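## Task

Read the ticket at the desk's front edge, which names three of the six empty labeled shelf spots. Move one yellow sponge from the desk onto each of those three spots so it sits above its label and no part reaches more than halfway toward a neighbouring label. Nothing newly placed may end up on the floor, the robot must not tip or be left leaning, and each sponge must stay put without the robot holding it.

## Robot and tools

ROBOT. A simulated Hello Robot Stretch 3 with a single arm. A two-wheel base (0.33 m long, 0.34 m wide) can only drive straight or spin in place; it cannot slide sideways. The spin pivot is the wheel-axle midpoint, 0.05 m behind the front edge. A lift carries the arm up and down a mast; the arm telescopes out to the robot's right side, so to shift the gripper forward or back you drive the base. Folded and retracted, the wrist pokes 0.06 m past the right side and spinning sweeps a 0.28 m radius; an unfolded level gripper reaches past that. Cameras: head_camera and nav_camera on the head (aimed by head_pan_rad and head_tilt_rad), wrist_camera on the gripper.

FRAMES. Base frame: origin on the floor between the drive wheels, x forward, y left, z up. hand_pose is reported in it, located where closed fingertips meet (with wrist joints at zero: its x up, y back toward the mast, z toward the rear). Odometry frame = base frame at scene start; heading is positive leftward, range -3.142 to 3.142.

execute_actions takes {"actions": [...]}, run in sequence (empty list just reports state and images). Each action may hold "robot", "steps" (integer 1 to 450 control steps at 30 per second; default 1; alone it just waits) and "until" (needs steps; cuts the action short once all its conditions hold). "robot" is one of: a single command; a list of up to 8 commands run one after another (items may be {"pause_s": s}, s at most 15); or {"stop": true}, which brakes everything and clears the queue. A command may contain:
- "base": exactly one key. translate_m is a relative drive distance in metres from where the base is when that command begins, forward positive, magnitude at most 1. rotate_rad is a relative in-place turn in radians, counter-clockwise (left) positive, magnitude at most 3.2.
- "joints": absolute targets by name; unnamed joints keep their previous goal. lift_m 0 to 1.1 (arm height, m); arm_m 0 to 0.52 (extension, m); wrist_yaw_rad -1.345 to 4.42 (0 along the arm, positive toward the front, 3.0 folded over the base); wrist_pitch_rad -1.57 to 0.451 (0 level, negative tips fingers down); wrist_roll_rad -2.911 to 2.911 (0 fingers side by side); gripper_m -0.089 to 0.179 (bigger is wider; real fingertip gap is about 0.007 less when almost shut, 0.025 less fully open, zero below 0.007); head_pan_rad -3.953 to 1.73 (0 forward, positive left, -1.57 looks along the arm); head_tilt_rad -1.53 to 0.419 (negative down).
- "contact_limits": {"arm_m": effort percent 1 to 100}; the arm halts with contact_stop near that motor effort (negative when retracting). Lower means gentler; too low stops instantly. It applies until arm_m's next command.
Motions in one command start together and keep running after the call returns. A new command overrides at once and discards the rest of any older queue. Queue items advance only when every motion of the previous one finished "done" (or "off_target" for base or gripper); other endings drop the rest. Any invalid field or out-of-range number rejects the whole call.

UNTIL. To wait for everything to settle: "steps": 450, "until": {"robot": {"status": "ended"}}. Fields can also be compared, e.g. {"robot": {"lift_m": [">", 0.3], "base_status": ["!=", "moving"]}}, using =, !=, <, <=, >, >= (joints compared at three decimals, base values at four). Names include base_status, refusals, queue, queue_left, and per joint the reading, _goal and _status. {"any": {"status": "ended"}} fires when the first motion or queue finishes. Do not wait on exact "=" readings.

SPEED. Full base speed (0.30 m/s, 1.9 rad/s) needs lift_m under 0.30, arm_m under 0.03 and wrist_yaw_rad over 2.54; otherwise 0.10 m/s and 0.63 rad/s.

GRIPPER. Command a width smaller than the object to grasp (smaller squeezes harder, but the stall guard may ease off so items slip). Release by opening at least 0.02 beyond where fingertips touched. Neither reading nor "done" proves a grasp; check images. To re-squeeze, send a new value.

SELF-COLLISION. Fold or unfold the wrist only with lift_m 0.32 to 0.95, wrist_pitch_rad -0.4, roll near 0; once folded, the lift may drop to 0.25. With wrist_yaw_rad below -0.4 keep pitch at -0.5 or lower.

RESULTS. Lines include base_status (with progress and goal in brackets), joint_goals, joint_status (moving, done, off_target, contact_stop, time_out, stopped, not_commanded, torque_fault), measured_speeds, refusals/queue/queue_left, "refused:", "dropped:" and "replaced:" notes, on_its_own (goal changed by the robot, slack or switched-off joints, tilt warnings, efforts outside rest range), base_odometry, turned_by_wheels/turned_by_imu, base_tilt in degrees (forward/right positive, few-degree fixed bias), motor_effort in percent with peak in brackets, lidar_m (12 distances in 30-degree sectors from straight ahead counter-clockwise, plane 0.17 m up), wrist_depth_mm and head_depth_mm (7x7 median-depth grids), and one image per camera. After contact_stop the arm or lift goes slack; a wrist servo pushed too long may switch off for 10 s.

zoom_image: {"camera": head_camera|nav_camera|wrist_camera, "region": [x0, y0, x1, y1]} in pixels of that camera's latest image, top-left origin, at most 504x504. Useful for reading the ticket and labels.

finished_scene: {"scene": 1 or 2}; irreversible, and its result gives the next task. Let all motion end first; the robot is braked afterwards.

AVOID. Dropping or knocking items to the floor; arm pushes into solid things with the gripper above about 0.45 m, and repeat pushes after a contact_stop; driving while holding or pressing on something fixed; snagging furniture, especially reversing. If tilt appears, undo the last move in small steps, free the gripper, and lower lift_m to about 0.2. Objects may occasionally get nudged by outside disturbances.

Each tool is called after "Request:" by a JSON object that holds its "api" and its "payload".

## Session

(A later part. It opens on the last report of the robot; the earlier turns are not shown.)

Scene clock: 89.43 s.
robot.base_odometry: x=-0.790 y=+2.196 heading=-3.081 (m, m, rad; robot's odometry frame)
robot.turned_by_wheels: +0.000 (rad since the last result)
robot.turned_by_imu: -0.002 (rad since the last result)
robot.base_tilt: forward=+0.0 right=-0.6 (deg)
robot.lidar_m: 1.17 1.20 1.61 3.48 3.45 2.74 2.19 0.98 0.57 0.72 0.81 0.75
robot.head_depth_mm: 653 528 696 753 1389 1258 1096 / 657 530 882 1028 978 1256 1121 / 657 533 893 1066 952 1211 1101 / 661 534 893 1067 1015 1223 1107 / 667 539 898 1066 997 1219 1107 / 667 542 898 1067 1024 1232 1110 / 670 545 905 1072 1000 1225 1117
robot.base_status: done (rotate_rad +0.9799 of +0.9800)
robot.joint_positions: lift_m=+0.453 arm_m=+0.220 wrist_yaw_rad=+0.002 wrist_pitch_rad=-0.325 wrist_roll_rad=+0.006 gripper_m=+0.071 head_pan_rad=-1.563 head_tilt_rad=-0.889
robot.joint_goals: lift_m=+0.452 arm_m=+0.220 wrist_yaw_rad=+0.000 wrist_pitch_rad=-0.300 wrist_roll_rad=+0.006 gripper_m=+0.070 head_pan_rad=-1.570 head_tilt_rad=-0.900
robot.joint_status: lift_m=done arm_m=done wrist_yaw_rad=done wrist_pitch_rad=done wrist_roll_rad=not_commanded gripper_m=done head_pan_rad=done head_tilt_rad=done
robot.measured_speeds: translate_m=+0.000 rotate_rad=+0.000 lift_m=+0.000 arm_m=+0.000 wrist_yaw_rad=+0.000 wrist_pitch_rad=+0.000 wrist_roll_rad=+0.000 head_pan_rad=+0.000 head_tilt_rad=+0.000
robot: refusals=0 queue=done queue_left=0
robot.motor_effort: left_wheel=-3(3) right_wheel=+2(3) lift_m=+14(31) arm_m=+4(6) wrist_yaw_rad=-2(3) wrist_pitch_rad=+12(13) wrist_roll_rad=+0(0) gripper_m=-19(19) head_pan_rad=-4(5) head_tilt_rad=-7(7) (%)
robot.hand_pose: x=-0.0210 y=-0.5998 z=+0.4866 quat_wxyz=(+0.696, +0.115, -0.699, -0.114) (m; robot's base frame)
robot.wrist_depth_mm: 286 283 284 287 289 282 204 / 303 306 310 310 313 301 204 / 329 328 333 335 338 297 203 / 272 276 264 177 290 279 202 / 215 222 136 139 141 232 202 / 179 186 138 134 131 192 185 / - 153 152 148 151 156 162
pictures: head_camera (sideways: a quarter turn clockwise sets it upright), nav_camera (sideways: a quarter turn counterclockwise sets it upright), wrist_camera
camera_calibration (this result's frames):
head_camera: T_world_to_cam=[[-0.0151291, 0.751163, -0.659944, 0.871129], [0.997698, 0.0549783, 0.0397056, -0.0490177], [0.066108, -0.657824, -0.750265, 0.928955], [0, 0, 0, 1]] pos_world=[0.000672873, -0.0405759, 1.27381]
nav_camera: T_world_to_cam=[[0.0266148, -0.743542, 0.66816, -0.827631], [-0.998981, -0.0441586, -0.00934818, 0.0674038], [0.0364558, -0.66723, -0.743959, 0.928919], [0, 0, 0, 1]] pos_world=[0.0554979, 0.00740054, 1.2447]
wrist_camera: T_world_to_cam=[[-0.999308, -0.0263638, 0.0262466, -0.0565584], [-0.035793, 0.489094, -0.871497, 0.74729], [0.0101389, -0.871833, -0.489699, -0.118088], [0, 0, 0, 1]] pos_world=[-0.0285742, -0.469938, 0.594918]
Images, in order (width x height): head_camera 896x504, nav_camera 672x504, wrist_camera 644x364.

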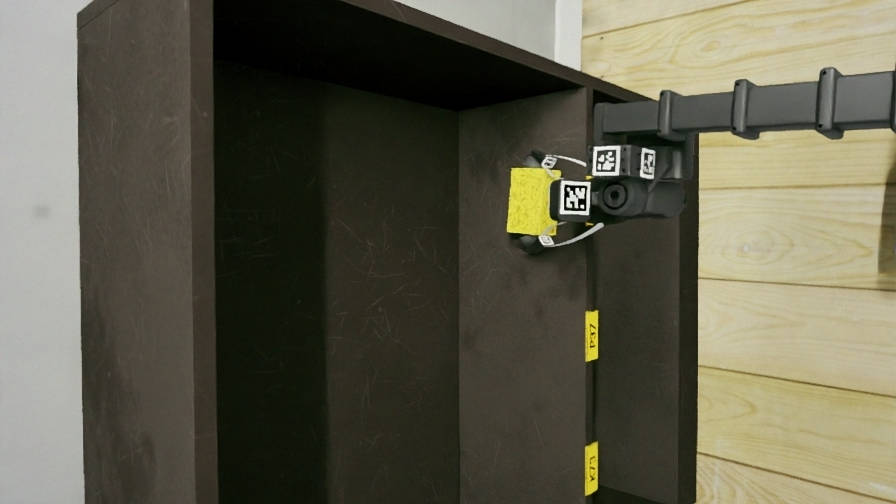

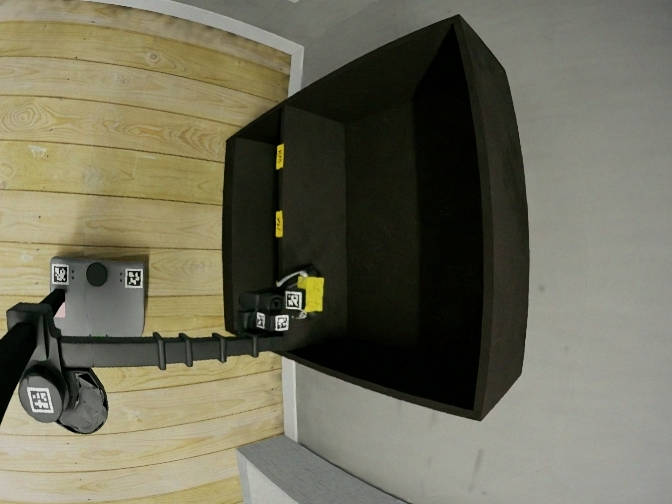

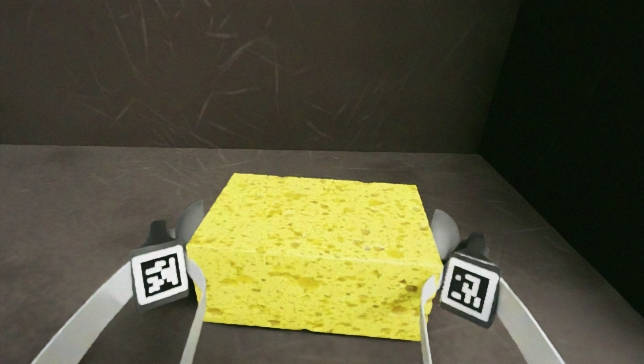

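Request:
{"api": "execute_actions", "payload": {"actions": [{"robot":[{"joints":{"lift_m":0.445}},{"joints":{"gripper_m":0.16}},{"joints":{"arm_m":0.0}},{"joints":{"wrist_pitch_rad":-0.4}}],"steps":450,"until":{"robot":{"status":"ended"}}}]}}

Request:
{"api": "execute_actions", "payload": {"actions": [{"robot":[{"base":{"rotate_rad":-1.296},"joints":{"wrist_yaw_rad":2.7,"lift_m":0.34,"gripper_m":0.05}},{"joints":{"lift_m":0.285}},{"base":{"translate_m":-1.0}},{"base":{"translate_m":-1.0}},{"base":{"translate_m":-0.686}},{"base":{"rotate_rad":-1.836}},{"joints":{"lift_m":0.76}},{"joints":{"wrist_yaw_rad":-0.2,"gripper_m":0.17,"head_tilt_rad":-0.8}}],"steps":450,"until":{"robot":{"status":"ended"}}},{"steps":450,"until":{"robot":{"status":"ended"}}}]}}

Scene clock: 95.60 s.
robot.base_odometry: x=-0.790 y=+2.196 heading=-3.081 (m, m, rad; robot's odometry frame)
robot.turned_by_wheels: +0.000 (rad since the last result)
robot.turned_by_imu: -0.002 (rad since the last result)
robot.base_tilt: forward=+0.0 right=-0.5 (deg)
robot.lidar_m: 1.17 1.21 1.60 3.49 3.46 2.73 2.19 0.98 0.57 0.72 0.81 0.75
robot.head_depth_mm: 655 530 696 753 1385 1250 1095 / 658 531 884 1028 984 1230 1140 / 658 534 894 1062 969 1224 - / 663 536 901 1066 1016 1223 1108 / 666 538 898 1065 998 1215 1107 / 667 543 902 1072 1024 1228 1103 / 670 545 903 1070 997 1232 1112
robot.base_status: done (rotate_rad +0.9799 of +0.9800)
robot.joint_positions: lift_m=+0.446 arm_m=+0.000 wrist_yaw_rad=+0.002 wrist_pitch_rad=-0.412 wrist_roll_rad=+0.006 gripper_m=+0.160 head_pan_rad=-1.563 head_tilt_rad=-0.889
robot.joint_goals: lift_m=+0.445 arm_m=+0.000 wrist_yaw_rad=+0.000 wrist_pitch_rad=-0.400 wrist_roll_rad=+0.006 gripper_m=+0.160 head_pan_rad=-1.570 head_tilt_rad=-0.900
robot.joint_status: lift_m=done arm_m=done wrist_yaw_rad=done wrist_pitch_rad=done wrist_roll_rad=not_commanded gripper_m=done head_pan_rad=done head_tilt_rad=done
robot.measured_speeds: translate_m=+0.000 rotate_rad=+0.000 lift_m=+0.000 arm_m=+0.000 wrist_yaw_rad=+0.000 wrist_pitch_rad=+0.000 wrist_roll_rad=+0.000 head_pan_rad=+0.000 head_tilt_rad=+0.000
robot: refusals=0 queue=done queue_left=0
robot.motor_effort: left_wheel=-3(3) right_wheel=+3(2) lift_m=+14(15) arm_m=-4(3) wrist_yaw_rad=-2(2) wrist_pitch_rad=+6(12) wrist_roll_rad=+0(0) gripper_m=+1(99) head_pan_rad=-3(3) head_tilt_rad=-7(7) (%)
robot.hand_pose: x=-0.0211 y=-0.3704 z=+0.4595 quat_wxyz=(+0.690, +0.145, -0.694, -0.145) (m; robot's base frame)
robot.wrist_depth_mm: 493 494 502 486 479 327 514 / 384 389 395 318 408 329 564 / 303 300 303 303 308 308 621 / 636 645 647 662 624 410 691 / 658 690 669 684 609 739 756 / 578 571 574 579 546 - 733 / 505 502 509 512 526 609 623
pictures: head_camera (sideways: a quarter turn clockwise sets it upright), nav_camera (sideways: a quarter turn counterclockwise sets it upright), wrist_camera
camera_calibration (this result's frames):
head_camera: T_world_to_cam=[[-0.0151292, 0.751163, -0.659944, 0.871129], [0.997698, 0.0549785, 0.0397056, -0.0490177], [0.066108, -0.657824, -0.750265, 0.928955], [0, 0, 0, 1]] pos_world=[0.000672877, -0.0405759, 1.27381]
nav_camera: T_world_to_cam=[[0.0266149, -0.743542, 0.66816, -0.827631], [-0.998981, -0.0441588, -0.00934818, 0.0674037], [0.0364559, -0.66723, -0.743959, 0.928919], [0, 0, 0, 1]] pos_world=[0.0554979, 0.00740054, 1.2447]
wrist_camera: T_world_to_cam=[[-0.99931, -0.0283115, 0.024041, -0.0495838], [-0.0358156, 0.56311, -0.825605, 0.617803], [0.00983635, -0.825897, -0.563736, 0.119719], [0, 0, 0, 1]] pos_world=[-0.0286002, -0.25042, 0.578743]
Images, in order (width x height): head_camera 896x504, nav_camera 672x504, wrist_camera 644x364.

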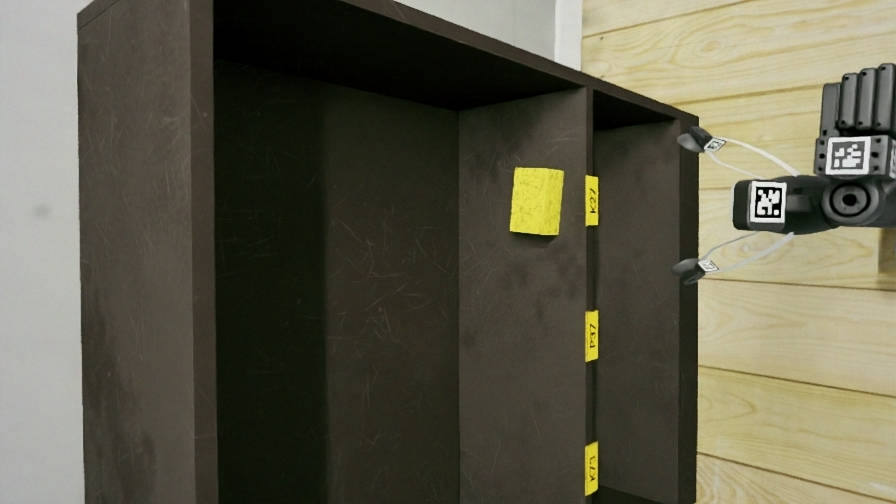

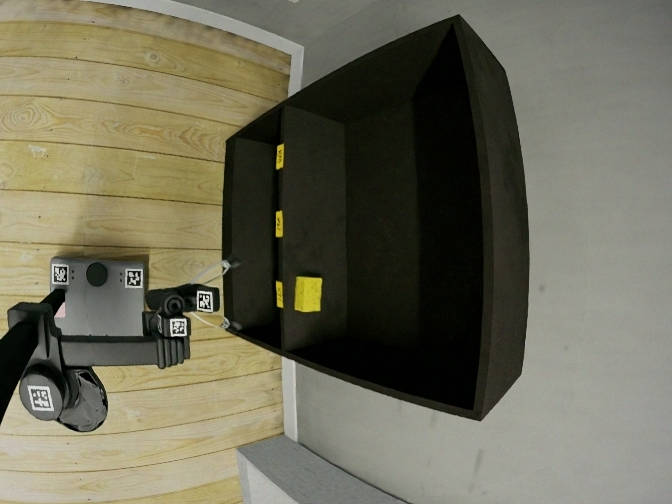

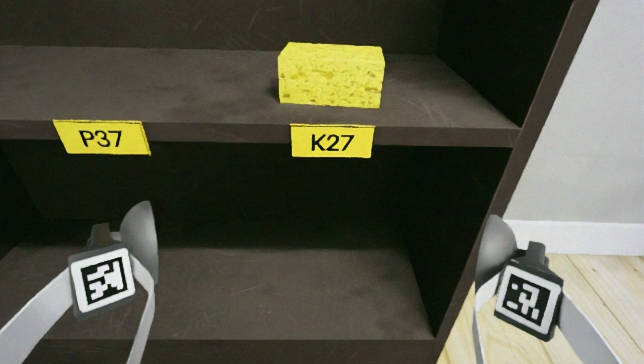

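Scene clock: 123.77 s.
robot.base_odometry: x=+0.096 y=-0.339 heading=+0.071 (m, m, rad; robot's odometry frame)
robot.turned_by_wheels: -3.132 (rad since the last result)
robot.turned_by_imu: -3.131 (rad since the last result)
robot.base_tilt: forward=+0.0 right=-0.7 (deg)
robot.lidar_m: 1.96 2.00 2.76 3.18 2.62 1.88 1.81 1.87 1.07 0.79 0.75 1.86
robot.head_depth_mm: 1094 1244 1080 831 1466 1304 - / 1108 1254 1085 807 1503 1334 - / 1114 1263 1080 813 1514 - - / 1119 1278 1087 838 1483 1315 1124 / 1129 1280 1087 837 1522 1309 1138 / 1133 1290 1095 840 1489 1314 1133 / 1137 1301 1095 846 1445 1324 1132
robot.base_status: done (rotate_rad -1.8359 of -1.8360)
robot.joint_positions: lift_m=+0.759 arm_m=+0.000 wrist_yaw_rad=-0.196 wrist_pitch_rad=-0.414 wrist_roll_rad=+0.006 gripper_m=+0.170 head_pan_rad=-1.563 head_tilt_rad=-0.804
robot.joint_goals: lift_m=+0.760 arm_m=+0.000 wrist_yaw_rad=-0.200 wrist_pitch_rad=-0.400 wrist_roll_rad=+0.006 gripper_m=+0.170 head_pan_rad=-1.570 head_tilt_rad=-0.800
robot.joint_status: lift_m=done arm_m=done wrist_yaw_rad=done wrist_pitch_rad=done wrist_roll_rad=not_commanded gripper_m=done head_pan_rad=done head_tilt_rad=done
robot.measured_speeds: translate_m=+0.000 rotate_rad=+0.000 lift_m=+0.000 arm_m=+0.000 wrist_yaw_rad=+0.000 wrist_pitch_rad=+0.000 wrist_roll_rad=+0.000 head_pan_rad=+0.000 head_tilt_rad=+0.000
robot: refusals=0 queue=done queue_left=0
robot.motor_effort: left_wheel=+2(16) right_wheel=-1(6) lift_m=+32(33) arm_m=-4(4) wrist_yaw_rad=-2(5) wrist_pitch_rad=+6(7) wrist_roll_rad=+0(0) gripper_m=+0(96) head_pan_rad=-3(3) head_tilt_rad=+2(16) (%)
robot.hand_pose: x=-0.0654 y=-0.3657 z=+0.7729 quat_wxyz=(+0.672, +0.077, -0.705, -0.213) (m; robot's base frame)
robot.wrist_depth_mm: 855 872 900 932 957 - - / 511 520 490 474 480 537 517 / 369 379 380 385 394 405 410 / 309 323 331 - - 966 - / - - - - - - - / 835 - - - - - - / 880 905 912 963 957 916 936
pictures: head_camera (sideways: a quarter turn clockwise sets it upright), nav_camera (sideways: a quarter turn counterclockwise sets it upright), wrist_camera
camera_calibration (this result's frames):
head_camera: T_world_to_cam=[[-0.0143973, 0.692266, -0.721499, 0.951339], [0.997696, 0.057792, 0.0355417, -0.0436009], [0.0663012, -0.719325, -0.691503, 0.852532], [0, 0, 0, 1]] pos_world=[0.000673335, -0.0428125, 1.27747]
nav_camera: T_world_to_cam=[[0.0258812, -0.683977, 0.729044, -0.906969], [-0.998993, -0.044427, -0.00621633, 0.0633274], [0.0366411, -0.728149, -0.684438, 0.851507], [0, 0, 0, 1]] pos_world=[0.0555369, 0.00249191, 1.24442]
wrist_camera: T_world_to_cam=[[-0.985304, 0.16912, 0.0239776, -0.0281038], [0.0762435, 0.561063, -0.824255, 0.877873], [-0.152851, -0.810313, -0.565711, 0.297275], [0, 0, 0, 1]] pos_world=[-0.0491843, -0.246903, 0.892437]
Images, in order (width x height): head_camera 896x504, nav_camera 672x504, wrist_camera 644x364.

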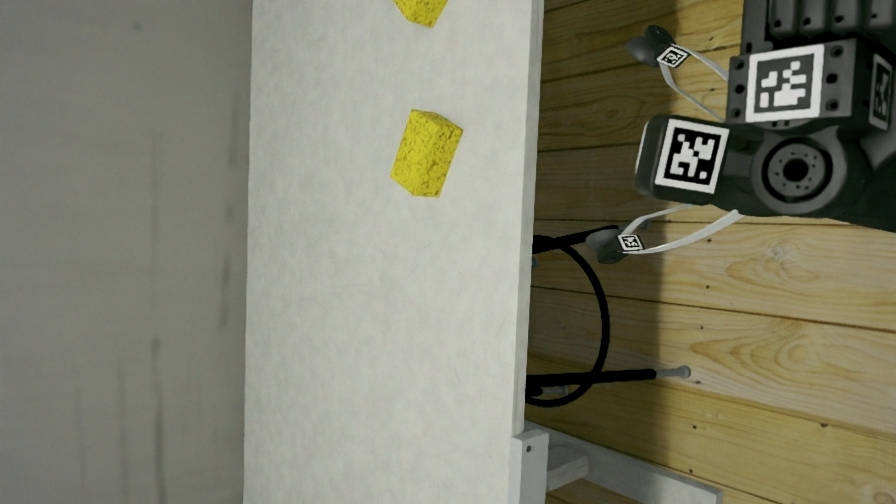

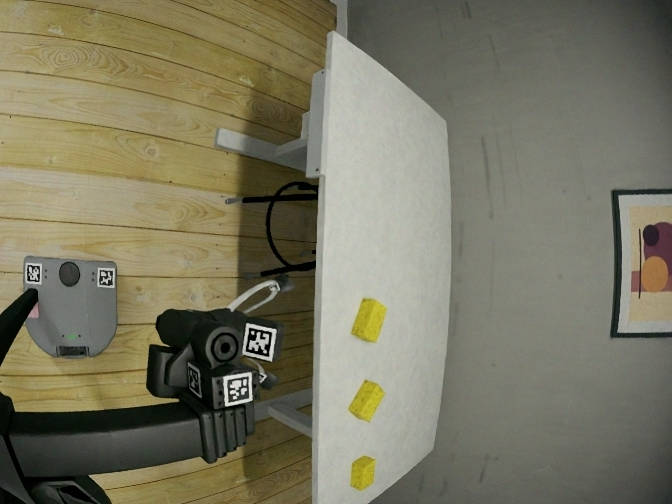

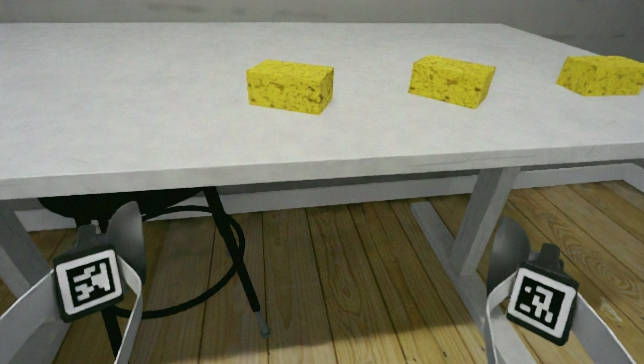

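Request:
{"api": "execute_actions", "payload": {"actions": [{"robot":[{"base":{"translate_m":0.033},"joints":{"lift_m":0.78,"wrist_yaw_rad":-0.38,"wrist_pitch_rad":-0.3,"arm_m":0.33}},{"joints":{"lift_m":0.735}}],"steps":450,"until":{"robot":{"status":"ended"}}}]}}

Scene clock: 128.60 s.
robot.base_odometry: x=+0.128 y=-0.337 heading=+0.071 (m, m, rad; robot's odometry frame)
robot.turned_by_wheels: +0.000 (rad since the last result)
robot.turned_by_imu: -0.001 (rad since the last result)
robot.base_tilt: forward=+0.1 right=-0.6 (deg)
robot.lidar_m: 1.92 1.97 2.71 3.17 2.67 1.92 1.84 1.90 1.10 0.79 0.74 1.87
robot.head_depth_mm: 1097 1248 1083 826 - - - / 1110 1263 1077 - 1508 1301 1124 / 1108 1266 1084 - 1513 1308 1130 / 1118 1276 1091 836 1484 1313 1132 / 1126 1283 1088 840 1518 1305 1136 / 1128 1292 1089 842 1482 1315 1137 / 1133 1298 1095 840 1437 1314 1131
robot.base_status: done (translate_m +0.0330 of +0.0330)
robot.joint_positions: lift_m=+0.736 arm_m=+0.330 wrist_yaw_rad=-0.378 wrist_pitch_rad=-0.323 wrist_roll_rad=+0.006 gripper_m=+0.170 head_pan_rad=-1.563 head_tilt_rad=-0.804
robot.joint_goals: lift_m=+0.735 arm_m=+0.330 wrist_yaw_rad=-0.380 wrist_pitch_rad=-0.300 wrist_roll_rad=+0.006 gripper_m=+0.170 head_pan_rad=-1.570 head_tilt_rad=-0.800
robot.joint_status: lift_m=done arm_m=done wrist_yaw_rad=done wrist_pitch_rad=done wrist_roll_rad=not_commanded gripper_m=done head_pan_rad=done head_tilt_rad=done
robot.measured_speeds: translate_m=+0.000 rotate_rad=+0.000 lift_m=+0.000 arm_m=+0.000 wrist_yaw_rad=+0.000 wrist_pitch_rad=+0.000 wrist_roll_rad=+0.000 head_pan_rad=+0.000 head_tilt_rad=+0.000
robot: refusals=0 queue=done queue_left=0
robot.motor_effort: left_wheel=+3(10) right_wheel=-1(3) lift_m=+14(33) arm_m=+4(6) wrist_yaw_rad=-1(1) wrist_pitch_rad=+10(9) wrist_roll_rad=+0(0) gripper_m=+0(1) head_pan_rad=-3(4) head_tilt_rad=+2(3) (%)
robot.hand_pose: x=-0.1083 y=-0.6934 z=+0.7700 quat_wxyz=(+0.662, -0.020, -0.709, -0.243) (m; robot's base frame)
robot.wrist_depth_mm: 570 629 685 728 828 925 - / 600 634 667 683 741 741 - / 405 417 427 433 446 456 465 / 300 304 312 314 320 313 239 / 239 248 233 178 242 255 233 / - 200 144 147 152 208 211 / 168 171 152 143 140 176 178
pictures: head_camera (sideways: a quarter turn clockwise sets it upright), nav_camera (sideways: a quarter turn counterclockwise sets it upright), wrist_camera
camera_calibration (this result's frames):
head_camera: T_world_to_cam=[[-0.0143957, 0.692048, -0.721708, 0.951611], [0.997696, 0.0578027, 0.0355265, -0.0435812], [0.0663027, -0.719533, -0.691286, 0.85225], [0, 0, 0, 1]] pos_world=[0.000673389, -0.0428198, 1.27748]
nav_camera: T_world_to_cam=[[0.0258795, -0.683758, 0.72925, -0.907237], [-0.998993, -0.0444289, -0.00620517, 0.0633128], [0.0366426, -0.728355, -0.684219, 0.851222], [0, 0, 0, 1]] pos_world=[0.055537, 0.0024746, 1.24442]
wrist_camera: T_world_to_cam=[[-0.937789, 0.34621, 0.0262907, 0.111241], [0.14758, 0.466001, -0.872389, 1.04147], [-0.314281, -0.814237, -0.488104, -0.056395], [0, 0, 0, 1]] pos_world=[-0.0671025, -0.569757, 0.878115]
Images, in order (width x height): head_camera 896x504, nav_camera 672x504, wrist_camera 644x364.

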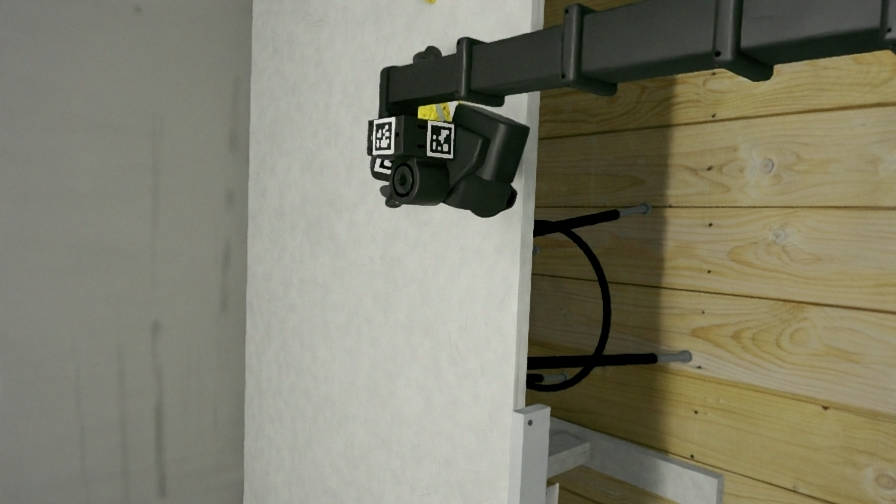

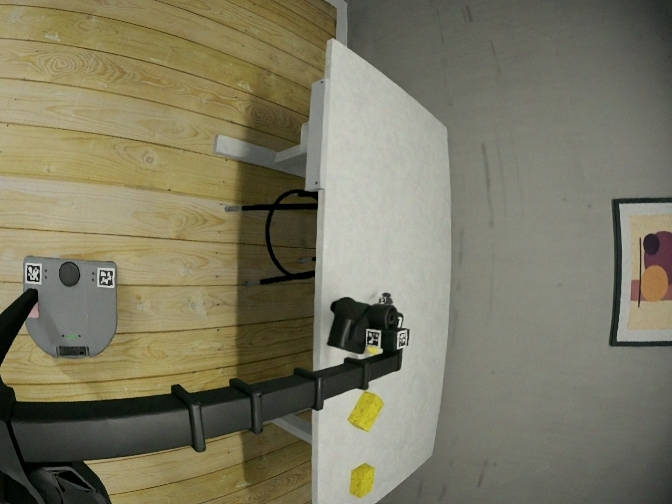

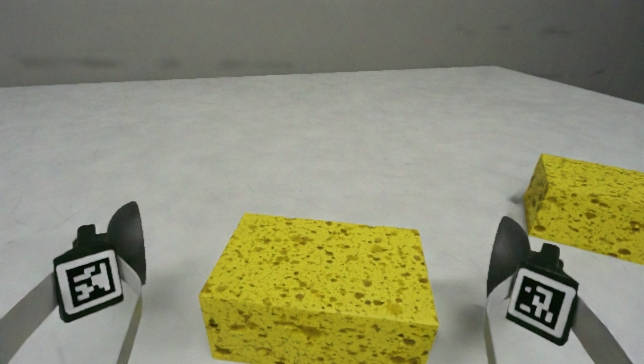

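Request:
{"api": "execute_actions", "payload": {"actions": [{"robot":[{"joints":{"lift_m":0.711}},{"joints":{"gripper_m":0.07}},{"joints":{"lift_m":0.76}},{"joints":{"arm_m":0.0,"wrist_pitch_rad":-0.4,"wrist_yaw_rad":0}}],"steps":450,"until":{"robot":{"status":"ended"}}}]}}

Request:
{"api": "execute_actions", "payload": {"actions": [{"robot":[{"base":{"rotate_rad":1.918},"joints":{"lift_m":0.34,"wrist_yaw_rad":2.7,"head_tilt_rad":-0.9}},{"joints":{"lift_m":0.285}},{"base":{"translate_m":1.0}},{"base":{"translate_m":1.0}},{"base":{"translate_m":0.759}},{"base":{"rotate_rad":1.213}},{"joints":{"lift_m":0.34}},{"joints":{"lift_m":0.485,"wrist_yaw_rad":0}}],"steps":450,"until":{"robot":{"status":"ended"}}},{"steps":450,"until":{"robot":{"status":"ended"}}},{"robot":{"joints":{"wrist_pitch_rad":-0.3}},"steps":450,"until":{"robot":{"status":"ended"}}}]}}

Scene clock: 135.97 s.
robot.base_odometry: x=+0.128 y=-0.337 heading=+0.071 (m, m, rad; robot's odometry frame)
robot.turned_by_wheels: +0.000 (rad since the last result)
robot.turned_by_imu: -0.002 (rad since the last result)
robot.base_tilt: forward=+0.1 right=-0.6 (deg)
robot.lidar_m: 1.92 1.98 2.71 3.16 2.66 1.91 1.84 1.90 1.10 0.78 0.74 1.86
robot.head_depth_mm: 1094 1252 1079 830 1464 1333 - / 1109 1254 1086 837 1505 1344 - / 1116 1269 1086 835 740 - - / 1122 1272 1089 841 1264 1291 1135 / 1125 1279 1092 840 1523 1311 1131 / 1134 1289 1099 839 1485 1313 1133 / 1137 1288 1099 843 1453 1302 1136
robot.base_status: done (translate_m +0.0330 of +0.0330)
robot.joint_positions: lift_m=+0.759 arm_m=+0.000 wrist_yaw_rad=-0.002 wrist_pitch_rad=-0.415 wrist_roll_rad=+0.006 gripper_m=+0.071 head_pan_rad=-1.563 head_tilt_rad=-0.804
robot.joint_goals: lift_m=+0.760 arm_m=+0.000 wrist_yaw_rad=+0.000 wrist_pitch_rad=-0.400 wrist_roll_rad=+0.006 gripper_m=+0.070 head_pan_rad=-1.570 head_tilt_rad=-0.800
robot.joint_status: lift_m=done arm_m=done wrist_yaw_rad=done wrist_pitch_rad=done wrist_roll_rad=not_commanded gripper_m=done head_pan_rad=done head_tilt_rad=done
robot.measured_speeds: translate_m=+0.000 rotate_rad=+0.000 lift_m=+0.000 arm_m=+0.000 wrist_yaw_rad=+0.000 wrist_pitch_rad=+0.000 wrist_roll_rad=+0.000 head_pan_rad=+0.000 head_tilt_rad=+0.000
robot: refusals=0 queue=done queue_left=0
robot.motor_effort: left_wheel=+2(3) right_wheel=-1(1) lift_m=+32(33) arm_m=-3(7) wrist_yaw_rad=+1(2) wrist_pitch_rad=+7(12) wrist_roll_rad=+0(0) gripper_m=-20(100) head_pan_rad=-4(4) head_tilt_rad=+3(3) (%)
robot.hand_pose: x=-0.0220 y=-0.3700 z=+0.7728 quat_wxyz=(+0.690, +0.145, -0.694, -0.147) (m; robot's base frame)
robot.wrist_depth_mm: 847 847 878 930 952 960 947 / 507 523 541 547 552 571 596 / 369 380 383 388 393 401 409 / 347 592 331 326 337 341 337 / - 927 137 139 141 - - / - - 137 129 125 994 - / 936 911 879 145 142 942 957
pictures: head_camera (sideways: a quarter turn clockwise sets it upright), nav_camera (sideways: a quarter turn counterclockwise sets it upright), wrist_camera
camera_calibration (this result's frames):
head_camera: T_world_to_cam=[[-0.014395, 0.69194, -0.721812, 0.951747], [0.997696, 0.0578082, 0.0355189, -0.0435713], [0.0663036, -0.719637, -0.691178, 0.852109], [0, 0, 0, 1]] pos_world=[0.000673421, -0.0428235, 1.27749]
nav_camera: T_world_to_cam=[[0.0258788, -0.683648, 0.729353, -0.907371], [-0.998993, -0.0444299, -0.0061996, 0.0633056], [0.0366435, -0.728458, -0.68411, 0.851079], [0, 0, 0, 1]] pos_world=[0.055537, 0.00246597, 1.24442]
wrist_camera: T_world_to_cam=[[-0.999416, -0.0243707, 0.023966, -0.0564937], [-0.0335518, 0.565627, -0.823978, 0.875944], [0.00652504, -0.824301, -0.566115, 0.298999], [0, 0, 0, 1]] pos_world=[-0.0290222, -0.25037, 0.892381]
Images, in order (width x height): head_camera 896x504, nav_camera 672x504, wrist_camera 644x364.

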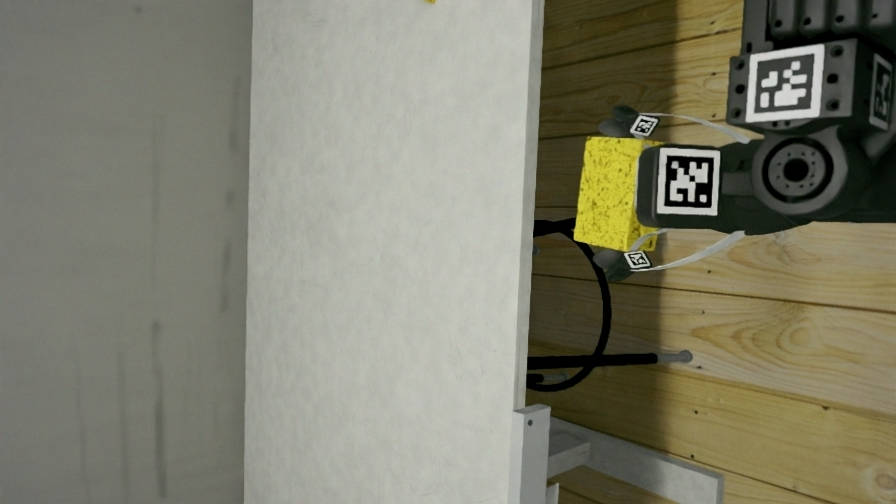

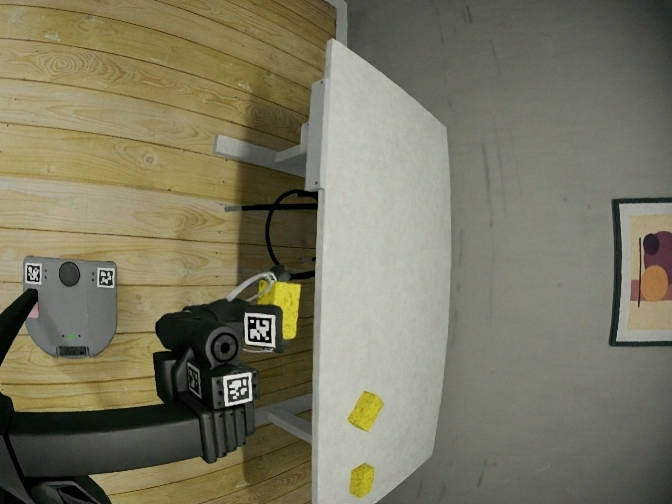

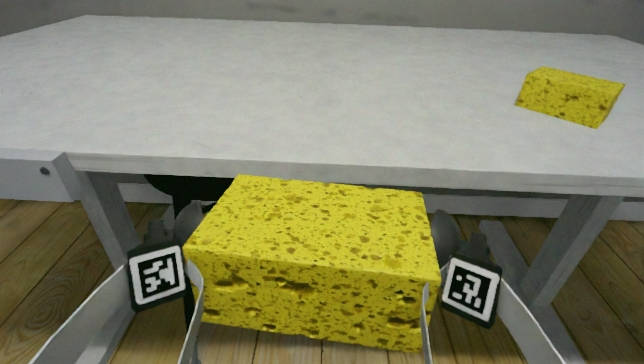

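Scene clock: 162.63 s.
robot.base_odometry: x=-0.991 y=+2.184 heading=-3.082 (m, m, rad; robot's odometry frame)
robot.turned_by_wheels: +3.131 (rad since the last result)
robot.turned_by_imu: +3.118 (rad since the last result)
robot.base_tilt: forward=+0.0 right=-0.6 (deg)
robot.lidar_m: 0.95 0.98 1.30 3.32 4.11 2.97 2.41 1.17 0.69 0.78 0.60 0.99
robot.head_depth_mm: 652 529 885 1042 944 1209 1092 / 654 530 884 1051 989 1208 1149 / 661 534 889 1048 996 1186 - / 661 534 889 1056 991 1211 1104 / 665 537 889 1056 996 1217 1110 / 669 542 891 1046 999 1213 1110 / 670 544 825 827 1383 1277 1106
robot.base_status: done (rotate_rad +1.2129 of +1.2130)
robot.joint_positions: lift_m=+0.484 arm_m=+0.000 wrist_yaw_rad=+0.004 wrist_pitch_rad=-0.326 wrist_roll_rad=+0.006 gripper_m=+0.071 head_pan_rad=-1.563 head_tilt_rad=-0.889
robot.joint_goals: lift_m=+0.485 arm_m=+0.000 wrist_yaw_rad=+0.000 wrist_pitch_rad=-0.300 wrist_roll_rad=+0.006 gripper_m=+0.070 head_pan_rad=-1.570 head_tilt_rad=-0.900
robot.joint_status: lift_m=done arm_m=done wrist_yaw_rad=done wrist_pitch_rad=done wrist_roll_rad=not_commanded gripper_m=done head_pan_rad=done head_tilt_rad=done
robot.measured_speeds: translate_m=+0.000 rotate_rad=+0.000 lift_m=+0.000 arm_m=+0.000 wrist_yaw_rad=+0.000 wrist_pitch_rad=+0.000 wrist_roll_rad=+0.000 head_pan_rad=+0.000 head_tilt_rad=+0.000
robot: refusals=0 queue=done queue_left=0
robot.motor_effort: left_wheel=-3(13) right_wheel=+2(9) lift_m=+32(33) arm_m=-3(3) wrist_yaw_rad=-2(3) wrist_pitch_rad=+12(13) wrist_roll_rad=+0(0) gripper_m=-20(20) head_pan_rad=-4(4) head_tilt_rad=-7(19) (%)
robot.hand_pose: x=-0.0207 y=-0.3802 z=+0.5183 quat_wxyz=(+0.696, +0.116, -0.699, -0.114) (m; robot's base frame)
robot.wrist_depth_mm: 442 485 474 481 483 483 477 / 437 519 516 527 526 531 475 / 416 458 468 482 492 382 453 / 332 341 341 351 361 349 350 / 430 322 138 140 141 595 417 / 428 - 138 129 125 630 467 / 435 569 553 145 142 568 484
pictures: head_camera (sideways: a quarter turn clockwise sets it upright), nav_camera (sideways: a quarter turn counterclockwise sets it upright), wrist_camera
camera_calibration (this result's frames):
head_camera: T_world_to_cam=[[-0.0148218, 0.751251, -0.659851, 0.871006], [0.99772, 0.0545645, 0.0397114, -0.0490254], [0.0658377, -0.657758, -0.750347, 0.929063], [0, 0, 0, 1]] pos_world=[0.000656218, -0.0405702, 1.2738]
nav_camera: T_world_to_cam=[[0.0263107, -0.743635, 0.668068, -0.827509], [-0.998999, -0.043748, -0.00935269, 0.0674097], [0.0361816, -0.667153, -0.744042, 0.929028], [0, 0, 0, 1]] pos_world=[0.0555008, 0.00738738, 1.2447]
wrist_camera: T_world_to_cam=[[-0.999268, -0.0278399, 0.0262251, -0.051811], [-0.0365111, 0.490147, -0.870875, 0.667545], [0.0113909, -0.871195, -0.490805, 0.0896883], [0, 0, 0, 1]] pos_world=[-0.0284219, -0.250502, 0.626726]
Images, in order (width x height): head_camera 896x504, nav_camera 672x504, wrist_camera 644x364.

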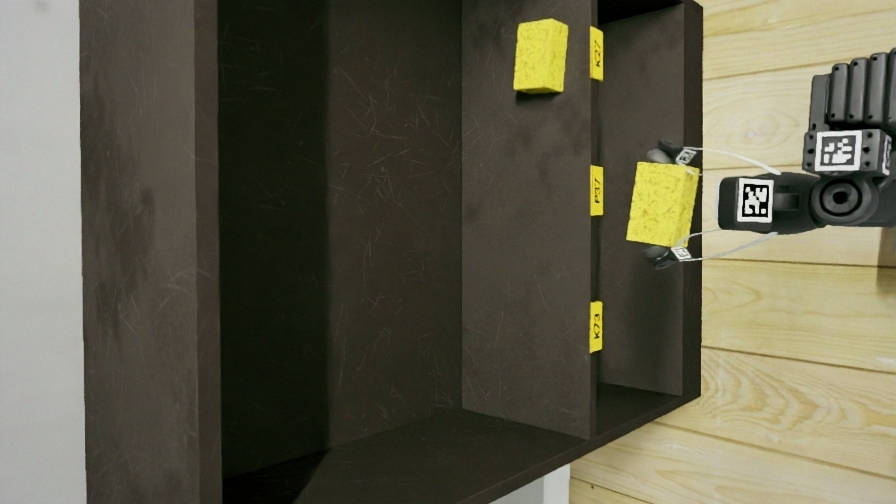

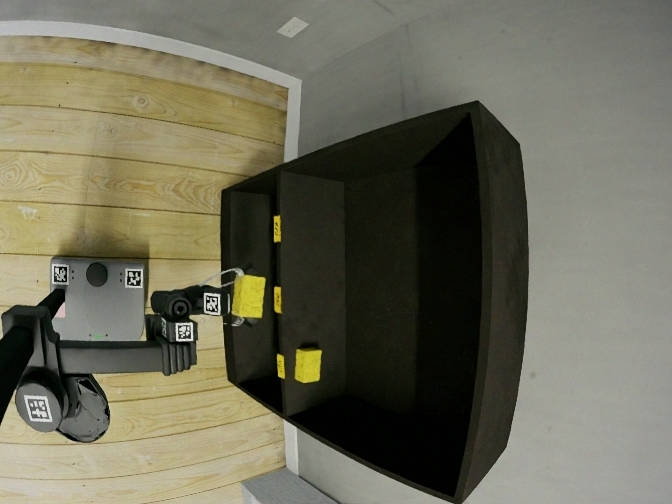

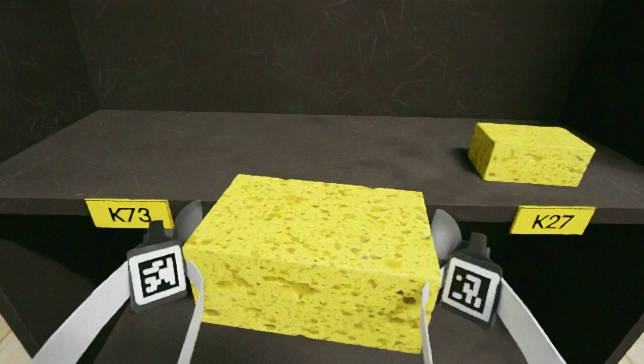

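Request:
{"api": "execute_actions", "payload": {"actions": [{"robot":[{"base":{"translate_m":-0.015},"joints":{"arm_m":0.22}},{"joints":{"lift_m":0.447}},{"joints":{"gripper_m":0.16}},{"joints":{"arm_m":0.0}},{"joints":{"wrist_pitch_rad":-0.4}}],"steps":450,"until":{"robot":{"status":"ended"}}}]}}

Request:
{"api": "execute_actions", "payload": {"actions": [{"robot":[{"base":{"rotate_rad":-1.416},"joints":{"wrist_yaw_rad":2.7,"lift_m":0.34,"gripper_m":0.05}},{"joints":{"lift_m":0.285}},{"base":{"translate_m":-1.0}},{"base":{"translate_m":-1.0}},{"base":{"translate_m":-0.615}},{"base":{"rotate_rad":-1.715}},{"joints":{"lift_m":0.34}},{"joints":{"lift_m":0.78,"wrist_yaw_rad":0,"gripper_m":0.17,"head_tilt_rad":-0.8}}],"steps":450,"until":{"robot":{"status":"ended"}}},{"steps":450,"until":{"robot":{"status":"ended"}}}]}}

Scene clock: 171.90 s.
robot.base_odometry: x=-0.977 y=+2.185 heading=-3.082 (m, m, rad; robot's odometry frame)
robot.turned_by_wheels: +0.000 (rad since the last result)
robot.turned_by_imu: -0.003 (rad since the last result)
robot.base_tilt: forward=+0.2 right=-0.6 (deg)
robot.lidar_m: 0.96 0.99 1.32 3.40 3.52 2.95 2.40 1.16 0.68 0.78 0.61 1.01
robot.head_depth_mm: 653 529 883 1048 951 1206 1093 / 656 531 888 1044 963 1205 1142 / 658 532 887 1054 961 1225 - / 663 536 889 1057 994 1214 1104 / 666 537 896 1054 999 1210 1109 / 668 540 892 1061 997 1212 1111 / 669 544 848 870 992 1269 1108
robot.base_status: done (translate_m -0.0150 of -0.0150)
robot.joint_positions: lift_m=+0.448 arm_m=+0.000 wrist_yaw_rad=+0.002 wrist_pitch_rad=-0.412 wrist_roll_rad=+0.006 gripper_m=+0.160 head_pan_rad=-1.563 head_tilt_rad=-0.889
robot.joint_goals: lift_m=+0.447 arm_m=+0.000 wrist_yaw_rad=+0.000 wrist_pitch_rad=-0.400 wrist_roll_rad=+0.006 gripper_m=+0.160 head_pan_rad=-1.570 head_tilt_rad=-0.900
robot.joint_status: lift_m=done arm_m=done wrist_yaw_rad=done wrist_pitch_rad=done wrist_roll_rad=not_commanded gripper_m=done head_pan_rad=done head_tilt_rad=done
robot.measured_speeds: translate_m=+0.000 rotate_rad=+0.000 lift_m=+0.000 arm_m=+0.000 wrist_yaw_rad=+0.000 wrist_pitch_rad=+0.000 wrist_roll_rad=+0.000 head_pan_rad=+0.000 head_tilt_rad=+0.000
robot: refusals=0 queue=done queue_left=0
robot.motor_effort: left_wheel=-3(8) right_wheel=+2(4) lift_m=+14(32) arm_m=-4(6) wrist_yaw_rad=-1(3) wrist_pitch_rad=+6(12) wrist_roll_rad=+0(0) gripper_m=+1(100) head_pan_rad=-3(3) head_tilt_rad=-7(7) (%)
robot.hand_pose: x=-0.0211 y=-0.3704 z=+0.4615 quat_wxyz=(+0.690, +0.145, -0.694, -0.145) (m; robot's base frame)
robot.wrist_depth_mm: 455 477 480 478 495 486 463 / 383 395 402 317 420 324 382 / 292 294 304 300 304 304 307 / 457 640 644 647 662 637 442 / 444 658 686 677 699 645 455 / 426 570 574 582 580 - 450 / 501 509 520 515 523 527 619
pictures: head_camera (sideways: a quarter turn clockwise sets it upright), nav_camera (sideways: a quarter turn counterclockwise sets it upright), wrist_camera
camera_calibration (this result's frames):
head_camera: T_world_to_cam=[[-0.0148217, 0.751251, -0.659851, 0.871006], [0.99772, 0.0545644, 0.0397114, -0.0490255], [0.0658376, -0.657758, -0.750347, 0.929063], [0, 0, 0, 1]] pos_world=[0.000656213, -0.0405702, 1.2738]
nav_camera: T_world_to_cam=[[0.0263106, -0.743635, 0.668068, -0.827509], [-0.998999, -0.0437479, -0.00935269, 0.0674097], [0.0361816, -0.667153, -0.744042, 0.929028], [0, 0, 0, 1]] pos_world=[0.0555008, 0.00738737, 1.2447]
wrist_camera: T_world_to_cam=[[-0.99931, -0.028315, 0.0240499, -0.0496374], [-0.0358249, 0.56311, -0.825605, 0.619455], [0.00983428, -0.825896, -0.563736, 0.120847], [0, 0, 0, 1]] pos_world=[-0.0285997, -0.25042, 0.580745]
Images, in order (width x height): head_camera 896x504, nav_camera 672x504, wrist_camera 644x364.

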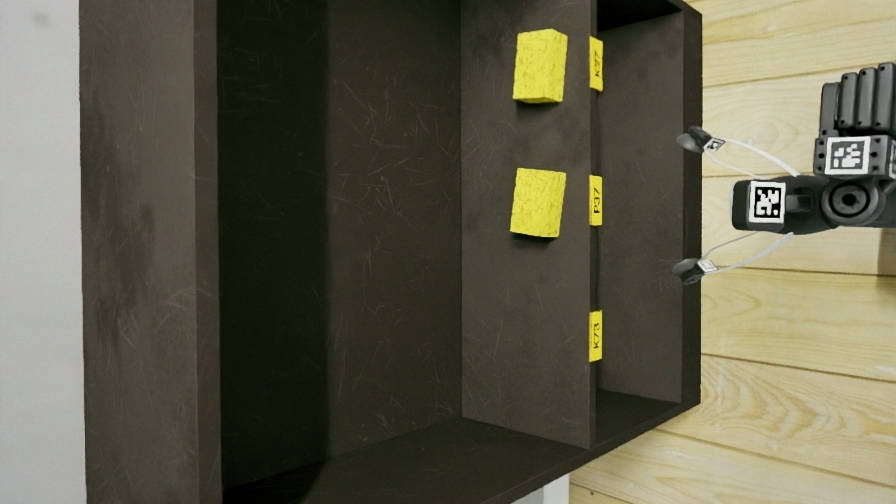

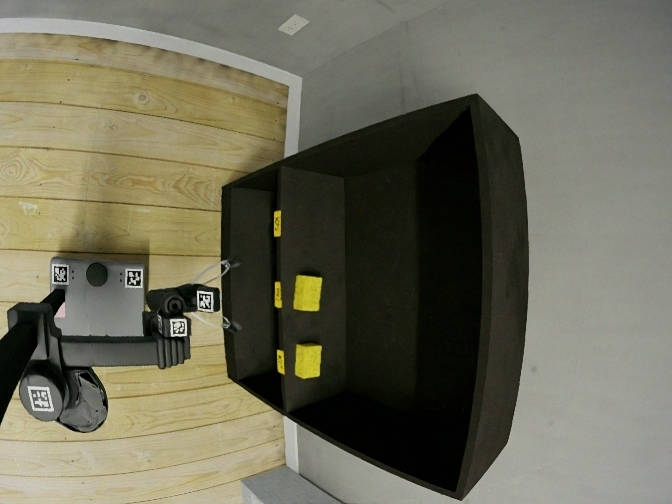

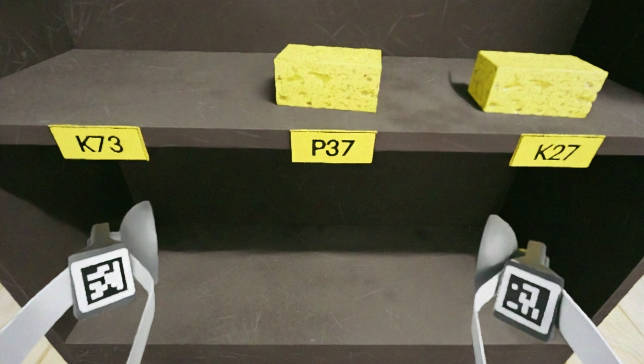

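Scene clock: 198.47 s.
robot.base_odometry: x=-0.419 y=-0.370 heading=+0.071 (m, m, rad; robot's odometry frame)
robot.turned_by_wheels: -3.131 (rad since the last result)
robot.turned_by_imu: -3.129 (rad since the last result)
robot.base_tilt: forward=-0.1 right=-0.6 (deg)
robot.lidar_m: 2.48 2.59 3.27 3.15 1.84 1.33 1.28 1.32 1.41 0.89 0.97 1.09
robot.head_depth_mm: 1113 1272 1424 835 1510 1345 - / 1115 1268 1080 835 1547 1333 - / 1122 1280 1079 824 1452 - - / 1130 1285 1087 837 1531 1311 1131 / 1137 1296 1097 830 1520 1311 1131 / 1141 1314 1095 836 1517 1314 1128 / 1158 1319 1099 844 1521 1317 1131
robot.base_status: done (rotate_rad -1.7149 of -1.7150)
robot.joint_positions: lift_m=+0.779 arm_m=+0.000 wrist_yaw_rad=+0.003 wrist_pitch_rad=-0.414 wrist_roll_rad=+0.006 gripper_m=+0.170 head_pan_rad=-1.563 head_tilt_rad=-0.804
robot.joint_goals: lift_m=+0.780 arm_m=+0.000 wrist_yaw_rad=+0.000 wrist_pitch_rad=-0.400 wrist_roll_rad=+0.006 gripper_m=+0.170 head_pan_rad=-1.570 head_tilt_rad=-0.800
robot.joint_status: lift_m=done arm_m=done wrist_yaw_rad=done wrist_pitch_rad=done wrist_roll_rad=not_commanded gripper_m=done head_pan_rad=done head_tilt_rad=done
robot.measured_speeds: translate_m=+0.000 rotate_rad=+0.000 lift_m=+0.000 arm_m=+0.000 wrist_yaw_rad=+0.000 wrist_pitch_rad=+0.000 wrist_roll_rad=+0.000 head_pan_rad=+0.000 head_tilt_rad=+0.000
robot: refusals=0 queue=done queue_left=0
robot.motor_effort: left_wheel=+2(14) right_wheel=-2(7) lift_m=+32(34) arm_m=-4(4) wrist_yaw_rad=-2(4) wrist_pitch_rad=+6(7) wrist_roll_rad=+0(0) gripper_m=+1(98) head_pan_rad=-3(3) head_tilt_rad=+2(18) (%)
robot.hand_pose: x=-0.0208 y=-0.3701 z=+0.7929 quat_wxyz=(+0.690, +0.146, -0.693, -0.145) (m; robot's base frame)
robot.wrist_depth_mm: 953 958 - 975 995 - 989 / 571 508 595 563 637 - - / 411 420 428 434 446 - - / 739 360 363 357 355 350 - / - - - - - - - / - - - - - - - / 918 935 946 954 952 974 986
pictures: head_camera (sideways: a quarter turn clockwise sets it upright), nav_camera (sideways: a quarter turn counterclockwise sets it upright), wrist_camera
camera_calibration (this result's frames):
head_camera: T_world_to_cam=[[-0.0143727, 0.692255, -0.72151, 0.951353], [0.997698, 0.0577571, 0.0355409, -0.0435999], [0.0662757, -0.719338, -0.691492, 0.852517], [0, 0, 0, 1]] pos_world=[0.000671817, -0.0428127, 1.27747]
nav_camera: T_world_to_cam=[[0.0258568, -0.683967, 0.729055, -0.906982], [-0.998995, -0.0443916, -0.00621576, 0.0633266], [0.0366153, -0.728161, -0.684427, 0.851493], [0, 0, 0, 1]] pos_world=[0.0555369, 0.00248927, 1.24442]
wrist_camera: T_world_to_cam=[[-0.99927, -0.029733, 0.0239861, -0.0577664], [-0.0365977, 0.565048, -0.824246, 0.892512], [0.010954, -0.824522, -0.565724, 0.310038], [0, 0, 0, 1]] pos_world=[-0.0284565, -0.250396, 0.912431]
Images, in order (width x height): head_camera 896x504, nav_camera 672x504, wrist_camera 644x364.

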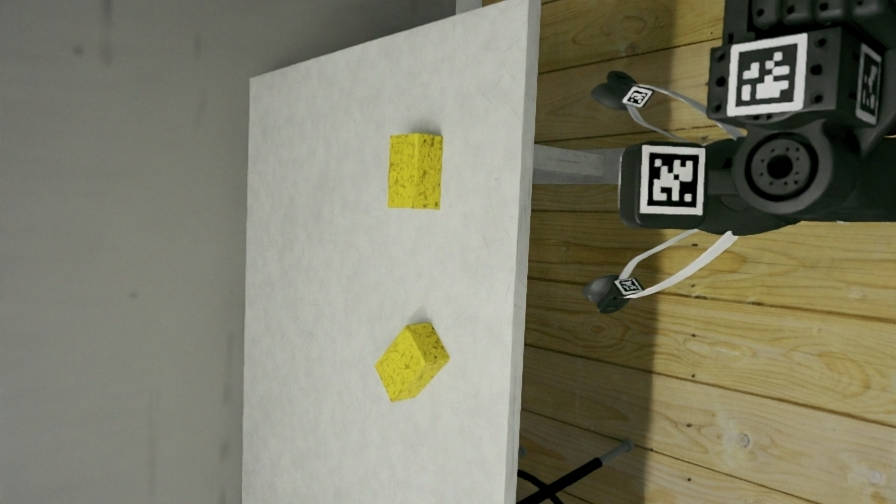

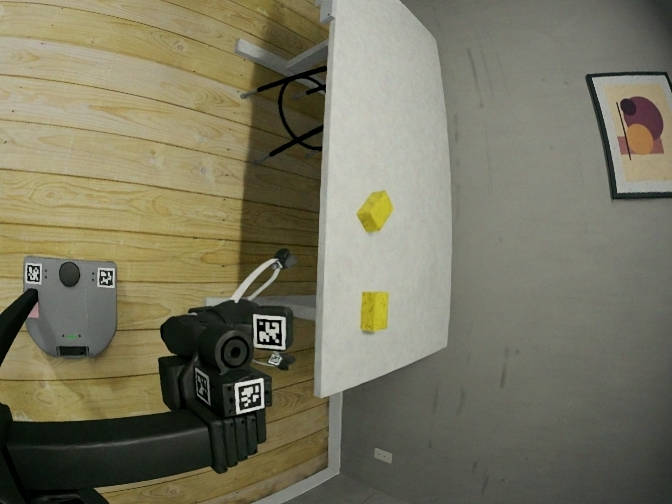

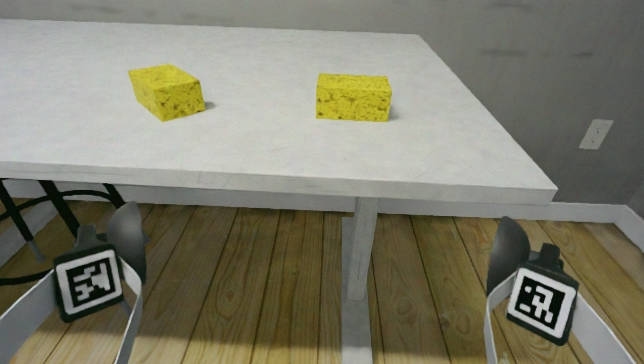

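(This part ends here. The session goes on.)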